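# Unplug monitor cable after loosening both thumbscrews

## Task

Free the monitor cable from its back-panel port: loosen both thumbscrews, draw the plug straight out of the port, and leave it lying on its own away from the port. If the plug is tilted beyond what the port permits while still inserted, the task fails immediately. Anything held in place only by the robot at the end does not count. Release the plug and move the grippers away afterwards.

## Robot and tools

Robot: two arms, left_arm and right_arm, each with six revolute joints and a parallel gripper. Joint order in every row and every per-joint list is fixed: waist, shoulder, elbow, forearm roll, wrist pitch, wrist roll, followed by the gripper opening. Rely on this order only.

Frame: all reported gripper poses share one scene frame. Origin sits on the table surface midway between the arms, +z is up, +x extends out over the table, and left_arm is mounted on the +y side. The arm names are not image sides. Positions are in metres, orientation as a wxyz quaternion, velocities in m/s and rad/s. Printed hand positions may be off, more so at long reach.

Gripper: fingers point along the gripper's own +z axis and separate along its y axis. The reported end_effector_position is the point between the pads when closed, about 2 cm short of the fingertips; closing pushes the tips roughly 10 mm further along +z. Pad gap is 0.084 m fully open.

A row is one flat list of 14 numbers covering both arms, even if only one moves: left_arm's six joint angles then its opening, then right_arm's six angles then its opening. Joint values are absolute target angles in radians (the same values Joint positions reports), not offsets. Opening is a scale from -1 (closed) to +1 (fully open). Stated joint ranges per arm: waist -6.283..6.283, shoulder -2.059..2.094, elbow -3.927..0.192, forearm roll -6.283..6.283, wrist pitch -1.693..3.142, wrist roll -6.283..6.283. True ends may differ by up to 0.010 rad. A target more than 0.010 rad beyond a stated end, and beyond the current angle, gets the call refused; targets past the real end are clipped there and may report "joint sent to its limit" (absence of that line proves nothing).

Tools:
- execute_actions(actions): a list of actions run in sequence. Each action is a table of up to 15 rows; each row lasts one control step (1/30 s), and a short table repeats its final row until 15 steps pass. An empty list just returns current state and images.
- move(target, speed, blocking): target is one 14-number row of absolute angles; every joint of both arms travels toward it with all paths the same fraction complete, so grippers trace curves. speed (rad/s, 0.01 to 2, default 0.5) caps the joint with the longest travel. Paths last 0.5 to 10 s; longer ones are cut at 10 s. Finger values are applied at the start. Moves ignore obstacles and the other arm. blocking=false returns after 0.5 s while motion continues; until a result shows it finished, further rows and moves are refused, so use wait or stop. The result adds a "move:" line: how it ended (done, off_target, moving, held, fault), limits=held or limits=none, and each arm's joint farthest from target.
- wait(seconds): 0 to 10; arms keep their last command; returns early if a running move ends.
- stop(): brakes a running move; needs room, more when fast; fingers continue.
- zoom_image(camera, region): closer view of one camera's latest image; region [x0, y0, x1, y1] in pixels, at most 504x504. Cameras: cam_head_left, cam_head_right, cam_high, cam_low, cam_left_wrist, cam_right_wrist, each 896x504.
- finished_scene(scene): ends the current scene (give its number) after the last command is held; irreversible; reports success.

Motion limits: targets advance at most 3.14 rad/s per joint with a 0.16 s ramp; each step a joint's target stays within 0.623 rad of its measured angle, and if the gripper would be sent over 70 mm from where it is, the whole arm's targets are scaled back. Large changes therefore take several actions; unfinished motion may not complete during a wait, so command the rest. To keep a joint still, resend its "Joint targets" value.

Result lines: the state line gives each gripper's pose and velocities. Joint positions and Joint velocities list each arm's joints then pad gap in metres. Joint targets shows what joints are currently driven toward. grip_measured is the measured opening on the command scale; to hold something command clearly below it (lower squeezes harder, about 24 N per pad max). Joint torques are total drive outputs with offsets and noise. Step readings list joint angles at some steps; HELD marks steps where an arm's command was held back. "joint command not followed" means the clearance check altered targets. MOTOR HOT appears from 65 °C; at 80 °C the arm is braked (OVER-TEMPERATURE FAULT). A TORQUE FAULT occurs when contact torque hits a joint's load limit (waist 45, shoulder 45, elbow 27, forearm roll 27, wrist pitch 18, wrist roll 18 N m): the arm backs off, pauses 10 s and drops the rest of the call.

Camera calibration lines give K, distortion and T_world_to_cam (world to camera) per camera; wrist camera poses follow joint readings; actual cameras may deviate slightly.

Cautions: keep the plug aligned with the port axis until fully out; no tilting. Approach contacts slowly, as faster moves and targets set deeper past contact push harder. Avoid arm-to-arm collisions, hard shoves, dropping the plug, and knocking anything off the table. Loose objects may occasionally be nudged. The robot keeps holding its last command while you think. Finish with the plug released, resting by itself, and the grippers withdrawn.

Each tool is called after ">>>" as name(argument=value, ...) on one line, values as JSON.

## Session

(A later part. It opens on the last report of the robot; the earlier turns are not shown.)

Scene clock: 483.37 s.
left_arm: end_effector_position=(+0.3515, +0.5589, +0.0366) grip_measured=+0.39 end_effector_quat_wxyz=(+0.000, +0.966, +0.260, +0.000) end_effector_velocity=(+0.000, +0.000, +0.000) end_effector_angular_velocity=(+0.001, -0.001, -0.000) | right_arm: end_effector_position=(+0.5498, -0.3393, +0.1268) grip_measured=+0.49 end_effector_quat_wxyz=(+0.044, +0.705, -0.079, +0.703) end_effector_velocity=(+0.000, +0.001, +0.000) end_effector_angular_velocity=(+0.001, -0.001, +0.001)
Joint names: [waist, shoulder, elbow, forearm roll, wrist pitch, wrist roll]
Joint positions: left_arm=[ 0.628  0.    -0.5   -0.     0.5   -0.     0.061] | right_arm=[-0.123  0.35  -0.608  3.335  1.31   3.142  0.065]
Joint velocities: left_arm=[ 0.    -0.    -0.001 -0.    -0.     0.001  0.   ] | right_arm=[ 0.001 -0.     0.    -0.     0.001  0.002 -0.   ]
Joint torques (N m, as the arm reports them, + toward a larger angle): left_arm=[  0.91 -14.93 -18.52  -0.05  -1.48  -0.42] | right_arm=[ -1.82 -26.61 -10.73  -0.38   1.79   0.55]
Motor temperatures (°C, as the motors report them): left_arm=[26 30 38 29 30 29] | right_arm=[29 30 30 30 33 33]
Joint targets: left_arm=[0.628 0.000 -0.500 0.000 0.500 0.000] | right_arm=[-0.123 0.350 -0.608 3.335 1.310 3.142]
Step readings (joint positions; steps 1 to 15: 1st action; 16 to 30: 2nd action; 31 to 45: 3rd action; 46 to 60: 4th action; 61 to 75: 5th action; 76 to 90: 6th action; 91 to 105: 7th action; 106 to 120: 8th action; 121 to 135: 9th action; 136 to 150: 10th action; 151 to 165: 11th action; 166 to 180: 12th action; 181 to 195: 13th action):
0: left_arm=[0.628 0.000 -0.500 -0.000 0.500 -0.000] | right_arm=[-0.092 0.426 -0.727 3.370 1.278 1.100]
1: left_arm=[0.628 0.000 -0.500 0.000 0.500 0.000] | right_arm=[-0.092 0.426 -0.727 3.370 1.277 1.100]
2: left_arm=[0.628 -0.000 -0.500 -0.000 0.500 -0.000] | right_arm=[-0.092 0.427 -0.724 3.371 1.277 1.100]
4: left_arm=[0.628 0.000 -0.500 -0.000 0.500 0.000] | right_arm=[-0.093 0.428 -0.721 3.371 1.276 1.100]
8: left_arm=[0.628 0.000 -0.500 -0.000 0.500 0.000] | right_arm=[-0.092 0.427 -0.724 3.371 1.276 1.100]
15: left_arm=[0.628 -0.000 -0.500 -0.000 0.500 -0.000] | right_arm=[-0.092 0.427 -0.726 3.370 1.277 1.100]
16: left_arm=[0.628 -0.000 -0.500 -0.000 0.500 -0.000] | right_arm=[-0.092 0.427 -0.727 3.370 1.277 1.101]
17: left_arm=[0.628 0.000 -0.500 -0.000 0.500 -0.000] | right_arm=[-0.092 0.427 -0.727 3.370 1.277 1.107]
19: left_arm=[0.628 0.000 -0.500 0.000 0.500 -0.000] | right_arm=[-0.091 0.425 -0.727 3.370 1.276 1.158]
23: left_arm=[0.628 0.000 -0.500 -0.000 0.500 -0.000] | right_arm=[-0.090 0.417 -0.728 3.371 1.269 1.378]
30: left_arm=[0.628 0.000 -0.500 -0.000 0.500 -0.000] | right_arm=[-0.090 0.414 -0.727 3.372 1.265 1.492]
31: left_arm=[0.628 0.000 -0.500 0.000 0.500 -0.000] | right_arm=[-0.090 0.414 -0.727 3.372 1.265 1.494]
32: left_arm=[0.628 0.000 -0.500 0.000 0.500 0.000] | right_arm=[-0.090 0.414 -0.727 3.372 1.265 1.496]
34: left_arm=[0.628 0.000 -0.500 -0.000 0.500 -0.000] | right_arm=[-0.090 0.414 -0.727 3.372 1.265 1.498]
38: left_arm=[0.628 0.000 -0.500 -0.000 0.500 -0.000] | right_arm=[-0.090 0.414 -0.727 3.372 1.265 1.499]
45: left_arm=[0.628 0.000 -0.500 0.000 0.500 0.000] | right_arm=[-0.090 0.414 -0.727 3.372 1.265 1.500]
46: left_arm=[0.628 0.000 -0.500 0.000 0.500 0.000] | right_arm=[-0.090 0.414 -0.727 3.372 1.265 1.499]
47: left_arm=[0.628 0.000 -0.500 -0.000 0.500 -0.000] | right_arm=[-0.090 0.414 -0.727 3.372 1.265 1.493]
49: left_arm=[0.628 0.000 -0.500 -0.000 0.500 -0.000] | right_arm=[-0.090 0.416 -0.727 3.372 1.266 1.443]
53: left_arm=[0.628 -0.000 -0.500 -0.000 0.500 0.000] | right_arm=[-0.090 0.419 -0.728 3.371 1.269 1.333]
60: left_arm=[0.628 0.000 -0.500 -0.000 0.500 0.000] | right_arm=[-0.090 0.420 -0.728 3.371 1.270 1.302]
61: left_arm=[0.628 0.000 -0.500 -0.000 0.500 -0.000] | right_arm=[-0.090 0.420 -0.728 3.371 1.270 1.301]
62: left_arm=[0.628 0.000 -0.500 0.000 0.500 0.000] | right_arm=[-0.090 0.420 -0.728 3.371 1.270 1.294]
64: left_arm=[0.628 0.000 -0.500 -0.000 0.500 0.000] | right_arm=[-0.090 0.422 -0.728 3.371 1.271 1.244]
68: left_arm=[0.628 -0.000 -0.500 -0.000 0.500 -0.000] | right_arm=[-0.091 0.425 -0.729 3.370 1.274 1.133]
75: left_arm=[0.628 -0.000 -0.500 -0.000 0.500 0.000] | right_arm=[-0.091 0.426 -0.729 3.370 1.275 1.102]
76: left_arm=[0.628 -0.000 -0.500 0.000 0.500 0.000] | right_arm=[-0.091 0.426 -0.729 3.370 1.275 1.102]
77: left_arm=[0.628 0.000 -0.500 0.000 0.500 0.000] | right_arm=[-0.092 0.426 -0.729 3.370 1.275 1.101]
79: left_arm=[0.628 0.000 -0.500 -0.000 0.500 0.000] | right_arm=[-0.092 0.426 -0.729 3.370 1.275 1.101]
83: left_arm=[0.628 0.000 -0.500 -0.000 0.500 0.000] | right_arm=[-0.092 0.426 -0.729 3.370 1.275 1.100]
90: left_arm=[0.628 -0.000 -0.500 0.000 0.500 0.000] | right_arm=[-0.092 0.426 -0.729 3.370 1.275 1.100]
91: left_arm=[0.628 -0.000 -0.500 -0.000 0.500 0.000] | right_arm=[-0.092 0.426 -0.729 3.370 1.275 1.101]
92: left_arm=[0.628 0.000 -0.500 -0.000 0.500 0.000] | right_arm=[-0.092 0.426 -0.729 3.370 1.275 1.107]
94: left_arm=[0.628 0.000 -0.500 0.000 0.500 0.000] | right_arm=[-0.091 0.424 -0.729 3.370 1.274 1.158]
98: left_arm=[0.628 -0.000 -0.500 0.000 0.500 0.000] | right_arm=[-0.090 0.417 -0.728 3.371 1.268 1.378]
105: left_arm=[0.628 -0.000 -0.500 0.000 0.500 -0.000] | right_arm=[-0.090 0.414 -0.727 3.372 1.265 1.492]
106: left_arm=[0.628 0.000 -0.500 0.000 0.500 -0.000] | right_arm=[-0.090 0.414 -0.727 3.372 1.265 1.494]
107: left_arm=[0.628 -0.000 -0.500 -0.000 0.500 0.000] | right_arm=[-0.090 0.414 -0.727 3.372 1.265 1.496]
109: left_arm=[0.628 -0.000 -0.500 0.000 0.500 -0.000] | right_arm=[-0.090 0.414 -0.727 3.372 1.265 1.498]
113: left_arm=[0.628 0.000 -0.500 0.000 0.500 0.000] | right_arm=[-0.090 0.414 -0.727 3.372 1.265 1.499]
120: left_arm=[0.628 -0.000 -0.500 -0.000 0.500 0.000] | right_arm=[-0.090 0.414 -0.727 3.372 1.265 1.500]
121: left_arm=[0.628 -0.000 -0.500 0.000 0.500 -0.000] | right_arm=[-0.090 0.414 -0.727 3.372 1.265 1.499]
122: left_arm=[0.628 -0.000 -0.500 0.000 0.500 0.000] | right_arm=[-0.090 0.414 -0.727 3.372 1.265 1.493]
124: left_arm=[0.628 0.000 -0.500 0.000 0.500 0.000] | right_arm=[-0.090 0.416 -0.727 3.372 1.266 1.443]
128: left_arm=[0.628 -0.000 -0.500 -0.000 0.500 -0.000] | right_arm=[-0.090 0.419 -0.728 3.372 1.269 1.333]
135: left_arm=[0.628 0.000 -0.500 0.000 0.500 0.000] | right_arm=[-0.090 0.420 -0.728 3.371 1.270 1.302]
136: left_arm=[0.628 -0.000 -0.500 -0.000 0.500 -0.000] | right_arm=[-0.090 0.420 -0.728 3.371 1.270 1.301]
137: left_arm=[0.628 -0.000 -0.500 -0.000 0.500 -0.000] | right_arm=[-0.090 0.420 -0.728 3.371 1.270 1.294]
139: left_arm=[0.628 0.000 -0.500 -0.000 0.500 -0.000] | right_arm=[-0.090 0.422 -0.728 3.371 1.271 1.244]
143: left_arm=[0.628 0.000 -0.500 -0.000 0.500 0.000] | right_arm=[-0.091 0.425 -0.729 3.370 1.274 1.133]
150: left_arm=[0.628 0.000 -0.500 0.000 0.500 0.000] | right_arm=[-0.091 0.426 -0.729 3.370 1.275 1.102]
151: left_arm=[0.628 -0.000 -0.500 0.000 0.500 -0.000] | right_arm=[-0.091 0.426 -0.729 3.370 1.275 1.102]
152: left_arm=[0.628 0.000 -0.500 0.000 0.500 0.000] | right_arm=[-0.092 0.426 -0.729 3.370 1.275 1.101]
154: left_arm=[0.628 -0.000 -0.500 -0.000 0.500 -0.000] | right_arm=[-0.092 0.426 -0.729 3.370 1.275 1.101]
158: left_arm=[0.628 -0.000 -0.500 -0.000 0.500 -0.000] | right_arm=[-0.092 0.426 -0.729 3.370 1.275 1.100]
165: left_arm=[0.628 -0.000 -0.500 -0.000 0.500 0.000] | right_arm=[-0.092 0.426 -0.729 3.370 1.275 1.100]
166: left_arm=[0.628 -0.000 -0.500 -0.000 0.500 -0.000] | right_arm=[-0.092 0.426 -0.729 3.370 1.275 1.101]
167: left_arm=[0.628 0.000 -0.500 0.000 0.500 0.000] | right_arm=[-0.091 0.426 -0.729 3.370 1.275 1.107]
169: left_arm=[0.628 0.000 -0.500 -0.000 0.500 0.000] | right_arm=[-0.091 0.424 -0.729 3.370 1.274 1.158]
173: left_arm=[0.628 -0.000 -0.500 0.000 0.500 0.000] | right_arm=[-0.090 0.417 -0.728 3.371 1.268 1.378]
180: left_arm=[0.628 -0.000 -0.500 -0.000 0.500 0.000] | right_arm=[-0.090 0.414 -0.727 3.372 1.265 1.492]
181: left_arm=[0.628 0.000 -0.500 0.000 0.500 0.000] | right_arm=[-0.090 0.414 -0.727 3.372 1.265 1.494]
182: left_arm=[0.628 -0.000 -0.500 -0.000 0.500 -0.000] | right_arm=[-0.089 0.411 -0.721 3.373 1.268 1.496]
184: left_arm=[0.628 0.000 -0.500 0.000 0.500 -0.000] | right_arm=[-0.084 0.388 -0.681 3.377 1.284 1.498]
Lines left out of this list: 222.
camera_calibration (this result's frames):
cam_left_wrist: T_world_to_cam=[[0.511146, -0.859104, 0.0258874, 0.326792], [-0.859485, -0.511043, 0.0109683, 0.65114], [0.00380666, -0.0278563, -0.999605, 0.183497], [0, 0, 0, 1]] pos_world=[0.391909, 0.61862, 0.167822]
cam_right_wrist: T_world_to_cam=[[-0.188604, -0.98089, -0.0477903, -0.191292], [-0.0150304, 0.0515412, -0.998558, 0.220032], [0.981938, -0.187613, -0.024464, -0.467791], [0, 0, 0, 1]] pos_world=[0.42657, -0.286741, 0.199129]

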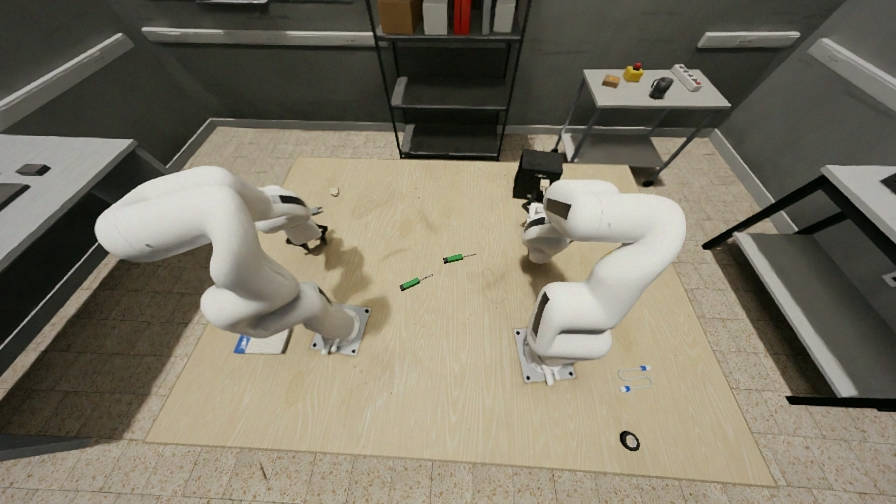

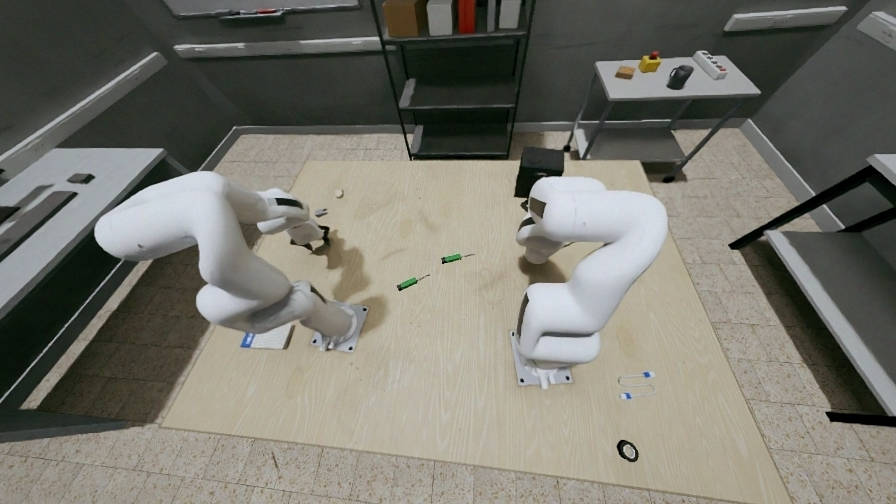

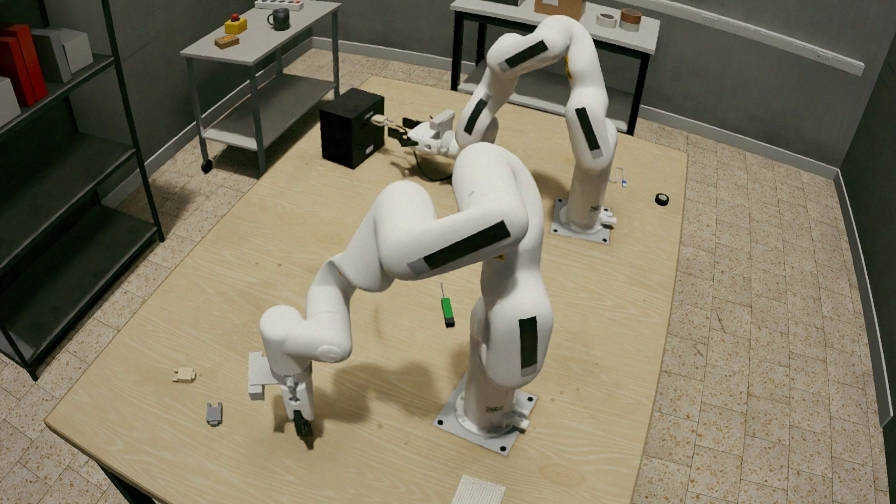

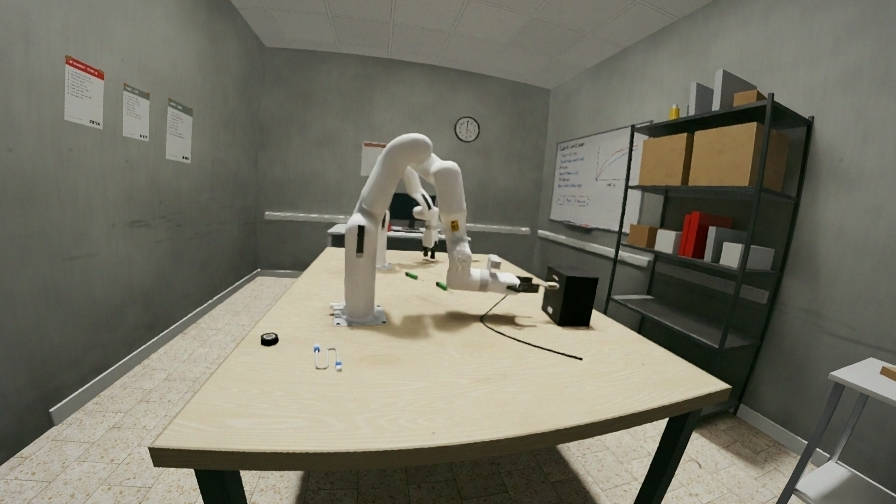

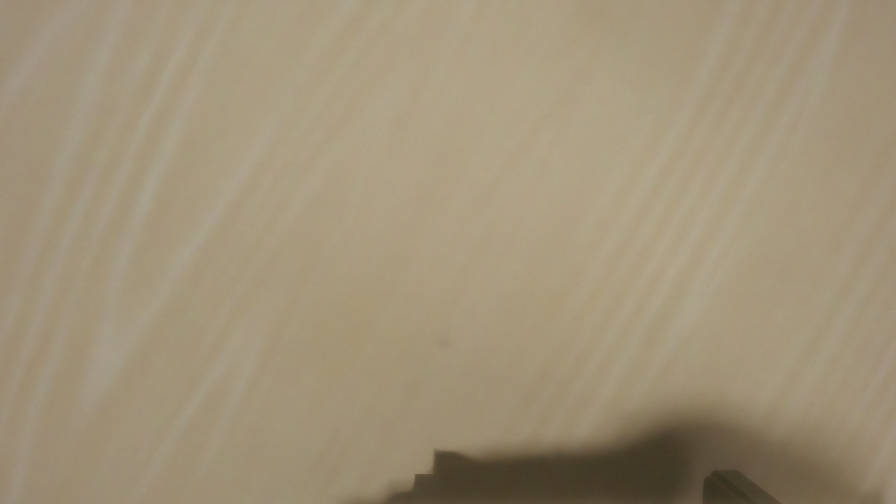

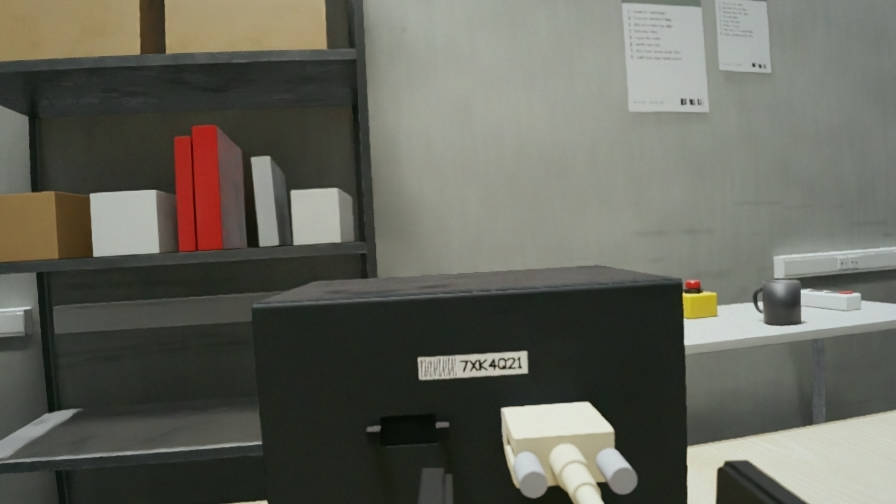

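>>> execute_actions(actions=[[[0.628,0,-0.5,0,0.5,0,0.4,-0.15,0.409,-0.714,3.31,1.271,3.085,0.2]],[[0.628,0,-0.5,0,0.5,0,0.4,-0.15,0.409,-0.714,3.31,1.271,3.085,0.0]],[[0.628,0,-0.5,0,0.5,0,0.4,-0.15,0.409,-0.714,3.31,1.271,3.085,-0.7]],[[0.628,0,-0.5,0,0.5,0,0.4,-0.15,0.409,-0.714,3.31,1.271,2.85,-0.7]],[[0.628,0,-0.5,0,0.5,0,0.4,-0.15,0.409,-0.714,3.31,1.271,2.62,-0.7]],[[0.628,0,-0.5,0,0.5,0,0.4,-0.15,0.409,-0.714,3.31,1.271,2.4,-0.7]],
[[0.628,0,-0.5,0,0.5,0,0.4,-0.15,0.409,-0.714,3.31,1.271,2.4,0.0]],[[0.628,0,-0.5,0,0.5,0,0.4,-0.15,0.409,-0.714,3.31,1.271,3.085,0.0]],[[0.628,0,-0.5,0,0.5,0,0.4,-0.15,0.409,-0.714,3.31,1.271,3.085,-0.7]],[[0.628,0,-0.5,0,0.5,0,0.4,-0.15,0.409,-0.714,3.31,1.271,2.85,-0.7]],[[0.628,0,-0.5,0,0.5,0,0.4,-0.15,0.409,-0.714,3.31,1.271,2.62,-0.7]],[[0.628,0,-0.5,0,0.5,0,0.4,-0.15,0.409,-0.714,3.31,1.271,2.4,-0.7]],
[[0.628,0,-0.5,0,0.5,0,0.4,-0.15,0.409,-0.714,3.31,1.271,2.4,0.0]],[[0.628,0,-0.5,0,0.5,0,0.4,-0.15,0.409,-0.714,3.31,1.271,3.085,0.0]],[[0.628,0,-0.5,0,0.5,0,0.4,-0.15,0.409,-0.714,3.31,1.271,3.085,-0.7]],[[0.628,0,-0.5,0,0.5,0,0.4,-0.15,0.409,-0.714,3.31,1.271,2.85,-0.7]],[[0.628,0,-0.5,0,0.5,0,0.4,-0.15,0.409,-0.714,3.31,1.271,2.62,-0.7]],[[0.628,0,-0.5,0,0.5,0,0.4,-0.15,0.409,-0.714,3.31,1.271,2.4,-0.7]],
[[0.628,0,-0.5,0,0.5,0,0.4,-0.15,0.409,-0.714,3.31,1.271,2.4,0.0]],[[0.628,0,-0.5,0,0.5,0,0.4,-0.15,0.409,-0.714,3.31,1.271,3.085,0.0]],[[0.628,0,-0.5,0,0.5,0,0.4,-0.15,0.409,-0.714,3.31,1.271,3.085,-0.7]],[[0.628,0,-0.5,0,0.5,0,0.4,-0.15,0.409,-0.714,3.31,1.271,2.85,-0.7]],[[0.628,0,-0.5,0,0.5,0,0.4,-0.15,0.409,-0.714,3.31,1.271,2.62,-0.7]],[[0.628,0,-0.5,0,0.5,0,0.4,-0.15,0.409,-0.714,3.31,1.271,2.4,-0.7]],
[[0.628,0,-0.5,0,0.5,0,0.4,-0.15,0.409,-0.714,3.31,1.271,2.4,0.0]],[[0.628,0,-0.5,0,0.5,0,0.4,-0.15,0.409,-0.714,3.31,1.271,3.085,0.0]],[[0.628,0,-0.5,0,0.5,0,0.4,-0.15,0.409,-0.714,3.31,1.271,3.085,-0.7]],[[0.628,0,-0.5,0,0.5,0,0.4,-0.15,0.409,-0.714,3.31,1.271,2.85,-0.7]],[[0.628,0,-0.5,0,0.5,0,0.4,-0.15,0.409,-0.714,3.31,1.271,2.62,-0.7]],[[0.628,0,-0.5,0,0.5,0,0.4,-0.15,0.409,-0.714,3.31,1.271,2.4,-0.7]],
[[0.628,0,-0.5,0,0.5,0,0.4,-0.15,0.409,-0.714,3.31,1.271,2.4,0.0]],[[0.628,0,-0.5,0,0.5,0,0.4,-0.15,0.409,-0.714,3.31,1.271,3.085,0.0]],[[0.628,0,-0.5,0,0.5,0,0.4,-0.15,0.409,-0.714,3.31,1.271,3.085,-0.7]],[[0.628,0,-0.5,0,0.5,0,0.4,-0.15,0.409,-0.714,3.31,1.271,2.85,-0.7]],[[0.628,0,-0.5,0,0.5,0,0.4,-0.15,0.409,-0.714,3.31,1.271,2.62,-0.7]],[[0.628,0,-0.5,0,0.5,0,0.4,-0.15,0.409,-0.714,3.31,1.271,2.4,-0.7]],
[[0.628,0,-0.5,0,0.5,0,0.4,-0.15,0.409,-0.714,3.31,1.271,2.4,0.5]],[[0.628,0,-0.5,0,0.5,0,0.4,-0.15,0.409,-0.714,3.31,1.271,3.085,0.5]],[[0.628,0,-0.5,0,0.5,0,0.4,-0.123,0.35,-0.608,3.335,1.31,3.1416,0.5]],[[0.628,0,-0.5,0,0.5,0,0.4,-0.123,0.35,-0.608,3.335,1.31,3.1416,0.5]]])

>>> zoom_image(camera="cam_right_wrist", region=[470,384,670,504])

Scene clock: 544.13 s.
left_arm: end_effector_position=(+0.3515, +0.5589, +0.0366) grip_measured=+0.39 end_effector_quat_wxyz=(+0.000, +0.966, +0.260, +0.000) end_effector_velocity=(-0.001, +0.000, -0.000) end_effector_angular_velocity=(-0.000, +0.001, +0.001) | right_arm: end_effector_position=(+0.5498, -0.3393, +0.1268) grip_measured=+0.49 end_effector_quat_wxyz=(+0.044, +0.705, -0.079, +0.703) end_effector_velocity=(+0.000, +0.000, +0.000) end_effector_angular_velocity=(+0.000, -0.000, +0.001)
Joint names: [waist, shoulder, elbow, forearm roll, wrist pitch, wrist roll]
Joint positions: left_arm=[ 0.628 -0.    -0.5   -0.     0.5   -0.     0.061] | right_arm=[-0.123  0.35  -0.608  3.335  1.31   3.142  0.065]
Joint velocities: left_arm=[ 0.001 -0.001  0.001  0.     0.    -0.001  0.   ] | right_arm=[ 0. -0.  0. -0.  0.  0.  0.]
Joint torques (N m, as the arm reports them, + toward a larger angle): left_arm=[  0.73 -14.78 -18.44   0.37  -1.49  -0.82] | right_arm=[ -1.65 -26.99 -10.93  -0.23   1.62   0.37]
Motor temperatures (°C, as the motors report them): left_arm=[26 30 38 29 30 29] | right_arm=[29 30 31 30 33 33]
Joint targets: left_arm=[0.628 0.000 -0.500 0.000 0.500 0.000] | right_arm=[-0.123 0.350 -0.608 3.335 1.310 3.142]
Step readings (joint positions; steps 1 to 15: 1st action; 16 to 30: 2nd action; 31 to 45: 3rd action; 46 to 60: 4th action; 61 to 75: 5th action; 76 to 90: 6th action; 91 to 105: 7th action; 106 to 120: 8th action; 121 to 135: 9th action; 136 to 150: 10th action; 151 to 165: 11th action; 166 to 180: 12th action; 181 to 195: 13th action):
0: left_arm=[0.628 0.000 -0.500 -0.000 0.500 0.000] | right_arm=[-0.123 0.350 -0.608 3.335 1.310 3.142]
1: left_arm=[0.628 -0.000 -0.500 0.000 0.500 -0.000] | right_arm=[-0.123 0.350 -0.608 3.335 1.310 3.141]
2: left_arm=[0.628 -0.000 -0.500 0.000 0.500 -0.000] | right_arm=[-0.124 0.353 -0.614 3.333 1.307 3.138]
4: left_arm=[0.628 -0.000 -0.500 -0.000 0.500 0.000] | right_arm=[-0.134 0.376 -0.652 3.324 1.292 3.116]
8: left_arm=[0.628 0.000 -0.500 -0.000 0.500 -0.000] | right_arm=[-0.148 0.403 -0.704 3.313 1.276 3.092]
15: left_arm=[0.628 -0.000 -0.500 -0.000 0.500 -0.000] | right_arm=[-0.150 0.409 -0.712 3.310 1.271 3.085]
16: left_arm=[0.628 -0.000 -0.500 0.000 0.500 0.000] | right_arm=[-0.150 0.409 -0.713 3.310 1.271 3.085]
17: left_arm=[0.628 -0.000 -0.500 0.000 0.500 0.000] | right_arm=[-0.150 0.409 -0.713 3.310 1.271 3.085]
19: left_arm=[0.628 0.000 -0.500 0.000 0.500 0.000] | right_arm=[-0.150 0.409 -0.713 3.310 1.271 3.085]
23: left_arm=[0.628 -0.000 -0.500 -0.000 0.500 -0.000] | right_arm=[-0.150 0.409 -0.714 3.310 1.271 3.085]
30: left_arm=[0.628 0.000 -0.500 0.000 0.500 0.000] | right_arm=[-0.150 0.409 -0.714 3.310 1.271 3.085]
31: left_arm=[0.628 -0.000 -0.500 0.000 0.500 -0.000] | right_arm=[-0.150 0.409 -0.714 3.310 1.271 3.085]
32: left_arm=[0.628 -0.000 -0.500 0.000 0.500 0.000] | right_arm=[-0.150 0.409 -0.714 3.310 1.271 3.085]
34: left_arm=[0.628 0.000 -0.500 -0.000 0.500 -0.000] | right_arm=[-0.150 0.409 -0.714 3.310 1.271 3.085]
38: left_arm=[0.628 0.000 -0.500 -0.000 0.500 0.000] | right_arm=[-0.150 0.409 -0.714 3.310 1.271 3.085]
45: left_arm=[0.628 0.000 -0.500 0.000 0.500 -0.000] | right_arm=[-0.150 0.409 -0.714 3.310 1.271 3.085]
46: left_arm=[0.628 -0.000 -0.500 -0.000 0.500 -0.000] | right_arm=[-0.150 0.409 -0.714 3.310 1.271 3.084]
47: left_arm=[0.628 0.000 -0.500 -0.000 0.500 -0.000] | right_arm=[-0.150 0.409 -0.714 3.310 1.271 3.078]
49: left_arm=[0.628 0.000 -0.500 0.000 0.500 -0.000] | right_arm=[-0.150 0.409 -0.714 3.310 1.271 3.027]
53: left_arm=[0.628 0.000 -0.500 -0.000 0.500 -0.000] | right_arm=[-0.150 0.409 -0.714 3.310 1.271 2.894]
60: left_arm=[0.628 -0.000 -0.500 0.000 0.500 -0.000] | right_arm=[-0.150 0.409 -0.714 3.310 1.271 2.853]
61: left_arm=[0.628 -0.000 -0.500 0.000 0.500 -0.000] | right_arm=[-0.150 0.409 -0.714 3.310 1.271 2.851]
62: left_arm=[0.628 0.000 -0.500 0.000 0.500 -0.000] | right_arm=[-0.150 0.409 -0.714 3.310 1.271 2.844]
64: left_arm=[0.628 -0.000 -0.500 0.000 0.500 0.000] | right_arm=[-0.150 0.409 -0.714 3.310 1.271 2.793]
68: left_arm=[0.628 -0.000 -0.500 -0.000 0.500 -0.000] | right_arm=[-0.150 0.409 -0.713 3.310 1.271 2.662]
75: left_arm=[0.628 0.000 -0.500 -0.000 0.500 0.000] | right_arm=[-0.150 0.409 -0.713 3.310 1.271 2.623]
76: left_arm=[0.628 0.000 -0.500 0.000 0.500 0.000] | right_arm=[-0.150 0.409 -0.713 3.310 1.271 2.621]
77: left_arm=[0.628 -0.000 -0.500 -0.000 0.500 -0.000] | right_arm=[-0.150 0.409 -0.714 3.310 1.271 2.614]
79: left_arm=[0.628 -0.000 -0.500 -0.000 0.500 -0.000] | right_arm=[-0.150 0.409 -0.714 3.310 1.271 2.564]
83: left_arm=[0.628 0.000 -0.500 0.000 0.500 -0.000] | right_arm=[-0.150 0.409 -0.713 3.310 1.271 2.439]
90: left_arm=[0.628 -0.000 -0.500 0.000 0.500 0.000] | right_arm=[-0.150 0.409 -0.713 3.310 1.271 2.403]
91: left_arm=[0.628 -0.000 -0.500 0.000 0.500 -0.000] | right_arm=[-0.150 0.409 -0.714 3.310 1.271 2.402]
92: left_arm=[0.628 -0.000 -0.500 0.000 0.500 -0.000] | right_arm=[-0.150 0.409 -0.716 3.310 1.271 2.402]
94: left_arm=[0.628 -0.000 -0.500 -0.000 0.500 -0.000] | right_arm=[-0.150 0.409 -0.718 3.310 1.272 2.401]
98: left_arm=[0.628 -0.000 -0.500 0.000 0.500 -0.000] | right_arm=[-0.150 0.409 -0.716 3.310 1.271 2.400]
105: left_arm=[0.628 -0.000 -0.500 0.000 0.500 -0.000] | right_arm=[-0.150 0.409 -0.715 3.310 1.271 2.400]
106: left_arm=[0.628 0.000 -0.500 0.000 0.500 0.000] | right_arm=[-0.150 0.409 -0.715 3.310 1.271 2.401]
107: left_arm=[0.628 -0.000 -0.500 0.000 0.500 0.000] | right_arm=[-0.150 0.409 -0.714 3.310 1.271 2.407]
109: left_arm=[0.628 0.000 -0.500 -0.000 0.500 -0.000] | right_arm=[-0.150 0.409 -0.714 3.310 1.271 2.458]
113: left_arm=[0.628 0.000 -0.500 0.000 0.500 0.000] | right_arm=[-0.150 0.409 -0.714 3.310 1.271 2.740]
120: left_arm=[0.628 0.000 -0.500 -0.000 0.500 -0.000] | right_arm=[-0.150 0.409 -0.714 3.310 1.271 3.057]
121: left_arm=[0.628 0.000 -0.500 -0.000 0.500 0.000] | right_arm=[-0.150 0.409 -0.714 3.310 1.271 3.066]
122: left_arm=[0.628 -0.000 -0.500 0.000 0.500 0.000] | right_arm=[-0.150 0.409 -0.714 3.310 1.271 3.072]
124: left_arm=[0.628 -0.000 -0.500 0.000 0.500 0.000] | right_arm=[-0.149 0.409 -0.714 3.310 1.271 3.078]
128: left_arm=[0.628 0.000 -0.500 -0.000 0.500 -0.000] | right_arm=[-0.150 0.409 -0.714 3.310 1.271 3.083]
135: left_arm=[0.628 0.000 -0.500 0.000 0.500 -0.000] | right_arm=[-0.150 0.409 -0.714 3.310 1.271 3.085]
136: left_arm=[0.628 0.000 -0.500 0.000 0.500 0.000] | right_arm=[-0.150 0.409 -0.714 3.310 1.271 3.084]
137: left_arm=[0.628 -0.000 -0.500 0.000 0.500 -0.000] | right_arm=[-0.150 0.409 -0.714 3.310 1.271 3.078]
139: left_arm=[0.628 0.000 -0.500 -0.000 0.500 0.000] | right_arm=[-0.150 0.409 -0.714 3.310 1.271 3.027]
143: left_arm=[0.628 0.000 -0.500 0.000 0.500 0.000] | right_arm=[-0.150 0.409 -0.714 3.310 1.271 2.894]
150: left_arm=[0.628 0.000 -0.500 -0.000 0.500 -0.000] | right_arm=[-0.150 0.409 -0.714 3.310 1.271 2.853]
151: left_arm=[0.628 -0.000 -0.500 -0.000 0.500 -0.000] | right_arm=[-0.150 0.409 -0.714 3.310 1.271 2.851]
152: left_arm=[0.628 -0.000 -0.500 0.000 0.500 -0.000] | right_arm=[-0.150 0.409 -0.714 3.310 1.271 2.844]
154: left_arm=[0.628 0.000 -0.500 0.000 0.500 0.000] | right_arm=[-0.150 0.409 -0.714 3.310 1.271 2.793]
158: left_arm=[0.628 -0.000 -0.500 -0.000 0.500 -0.000] | right_arm=[-0.150 0.409 -0.714 3.310 1.271 2.662]
165: left_arm=[0.628 -0.000 -0.500 0.000 0.500 -0.000] | right_arm=[-0.150 0.409 -0.714 3.310 1.271 2.623]
166: left_arm=[0.628 0.000 -0.500 -0.000 0.500 -0.000] | right_arm=[-0.150 0.409 -0.714 3.310 1.271 2.621]
167: left_arm=[0.628 -0.000 -0.500 0.000 0.500 -0.000] | right_arm=[-0.150 0.409 -0.714 3.310 1.271 2.614]
169: left_arm=[0.628 -0.000 -0.500 0.000 0.500 -0.000] | right_arm=[-0.150 0.409 -0.714 3.310 1.271 2.564]
173: left_arm=[0.628 -0.000 -0.500 0.000 0.500 -0.000] | right_arm=[-0.150 0.409 -0.714 3.310 1.271 2.439]
180: left_arm=[0.628 -0.000 -0.500 -0.000 0.500 -0.000] | right_arm=[-0.150 0.409 -0.714 3.310 1.271 2.403]
181: left_arm=[0.628 0.000 -0.500 -0.000 0.500 -0.000] | right_arm=[-0.150 0.409 -0.714 3.310 1.271 2.402]
182: left_arm=[0.628 -0.000 -0.500 0.000 0.500 -0.000] | right_arm=[-0.150 0.409 -0.715 3.310 1.271 2.402]
184: left_arm=[0.628 0.000 -0.500 -0.000 0.500 -0.000] | right_arm=[-0.151 0.409 -0.715 3.310 1.271 2.401]
Lines left out of this list: 137.
camera_calibration (this result's frames):
cam_left_wrist: T_world_to_cam=[[0.511146, -0.859104, 0.0258874, 0.326792], [-0.859485, -0.511043, 0.0109681, 0.65114], [0.00380682, -0.0278562, -0.999605, 0.183497], [0, 0, 0, 1]] pos_world=[0.391909, 0.61862, 0.167823]
cam_right_wrist: T_world_to_cam=[[-0.188605, -0.98089, -0.0477908, -0.191292], [-0.0150283, 0.0515413, -0.998558, 0.220032], [0.981938, -0.187615, -0.024462, -0.467792], [0, 0, 0, 1]] pos_world=[0.426571, -0.286741, 0.19913]

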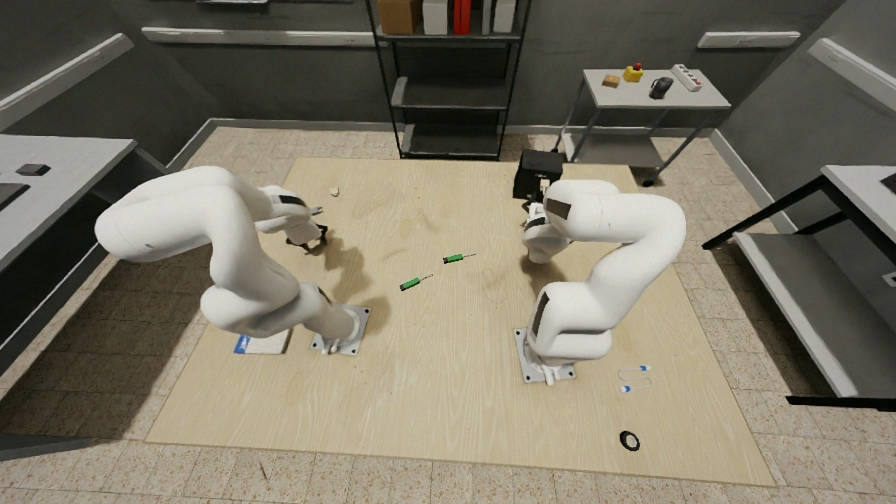

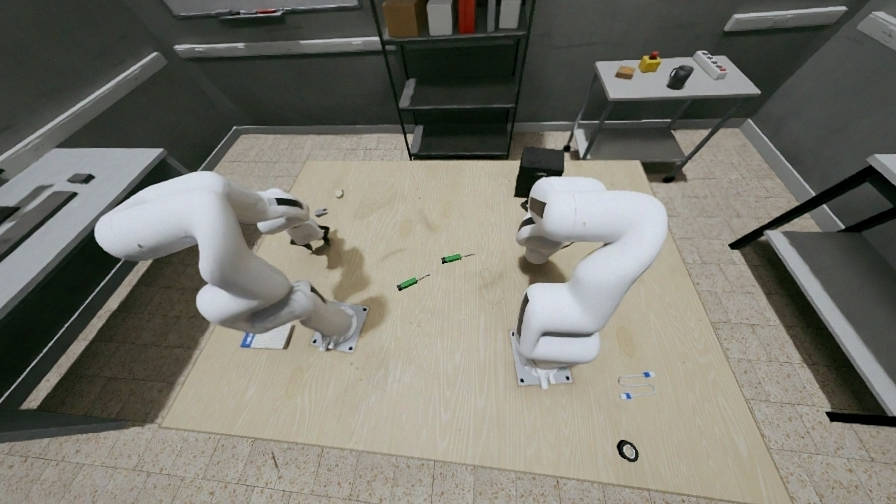

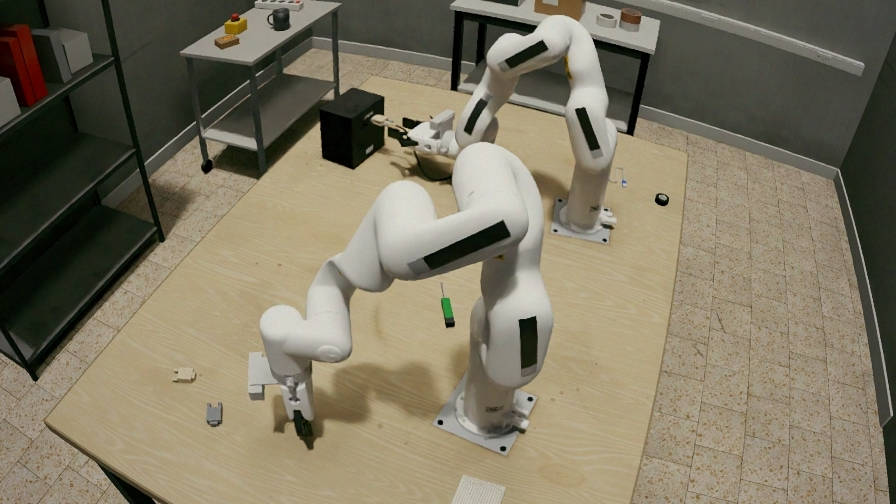

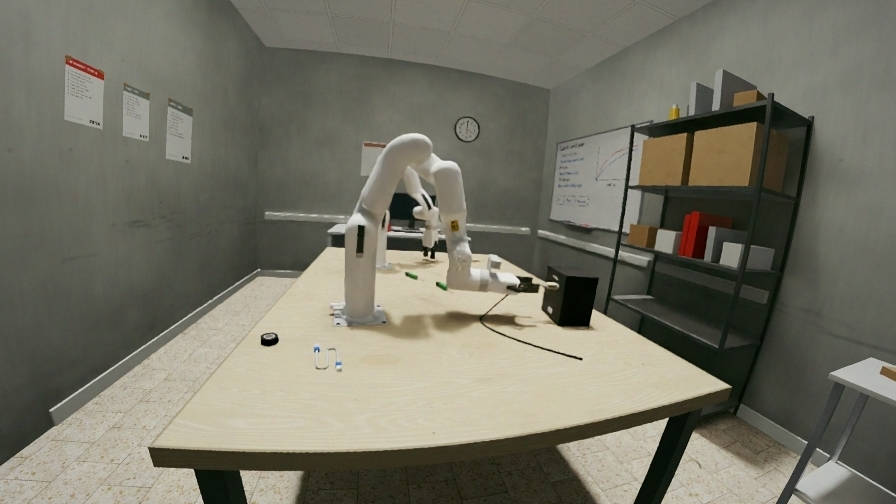

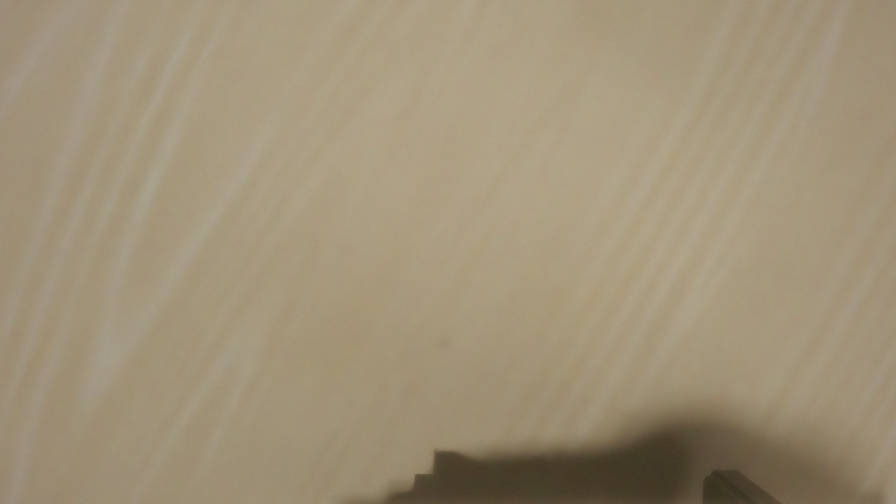

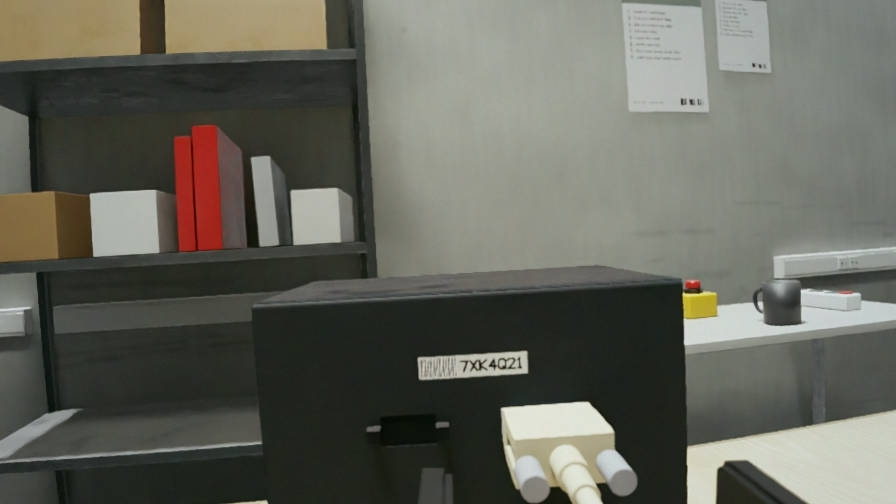

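Region (470, 384, 670, 504) of cam_right_wrist's 896x504 image, scaled by 2.520, with more detail than that image has; it fills the top 302 rows of this view, and the rest is white.

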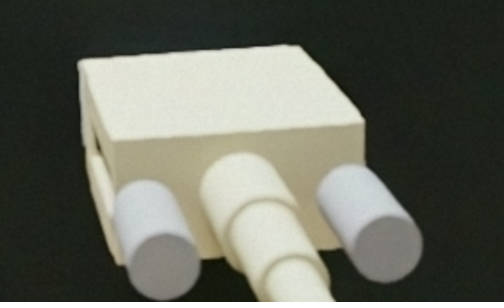

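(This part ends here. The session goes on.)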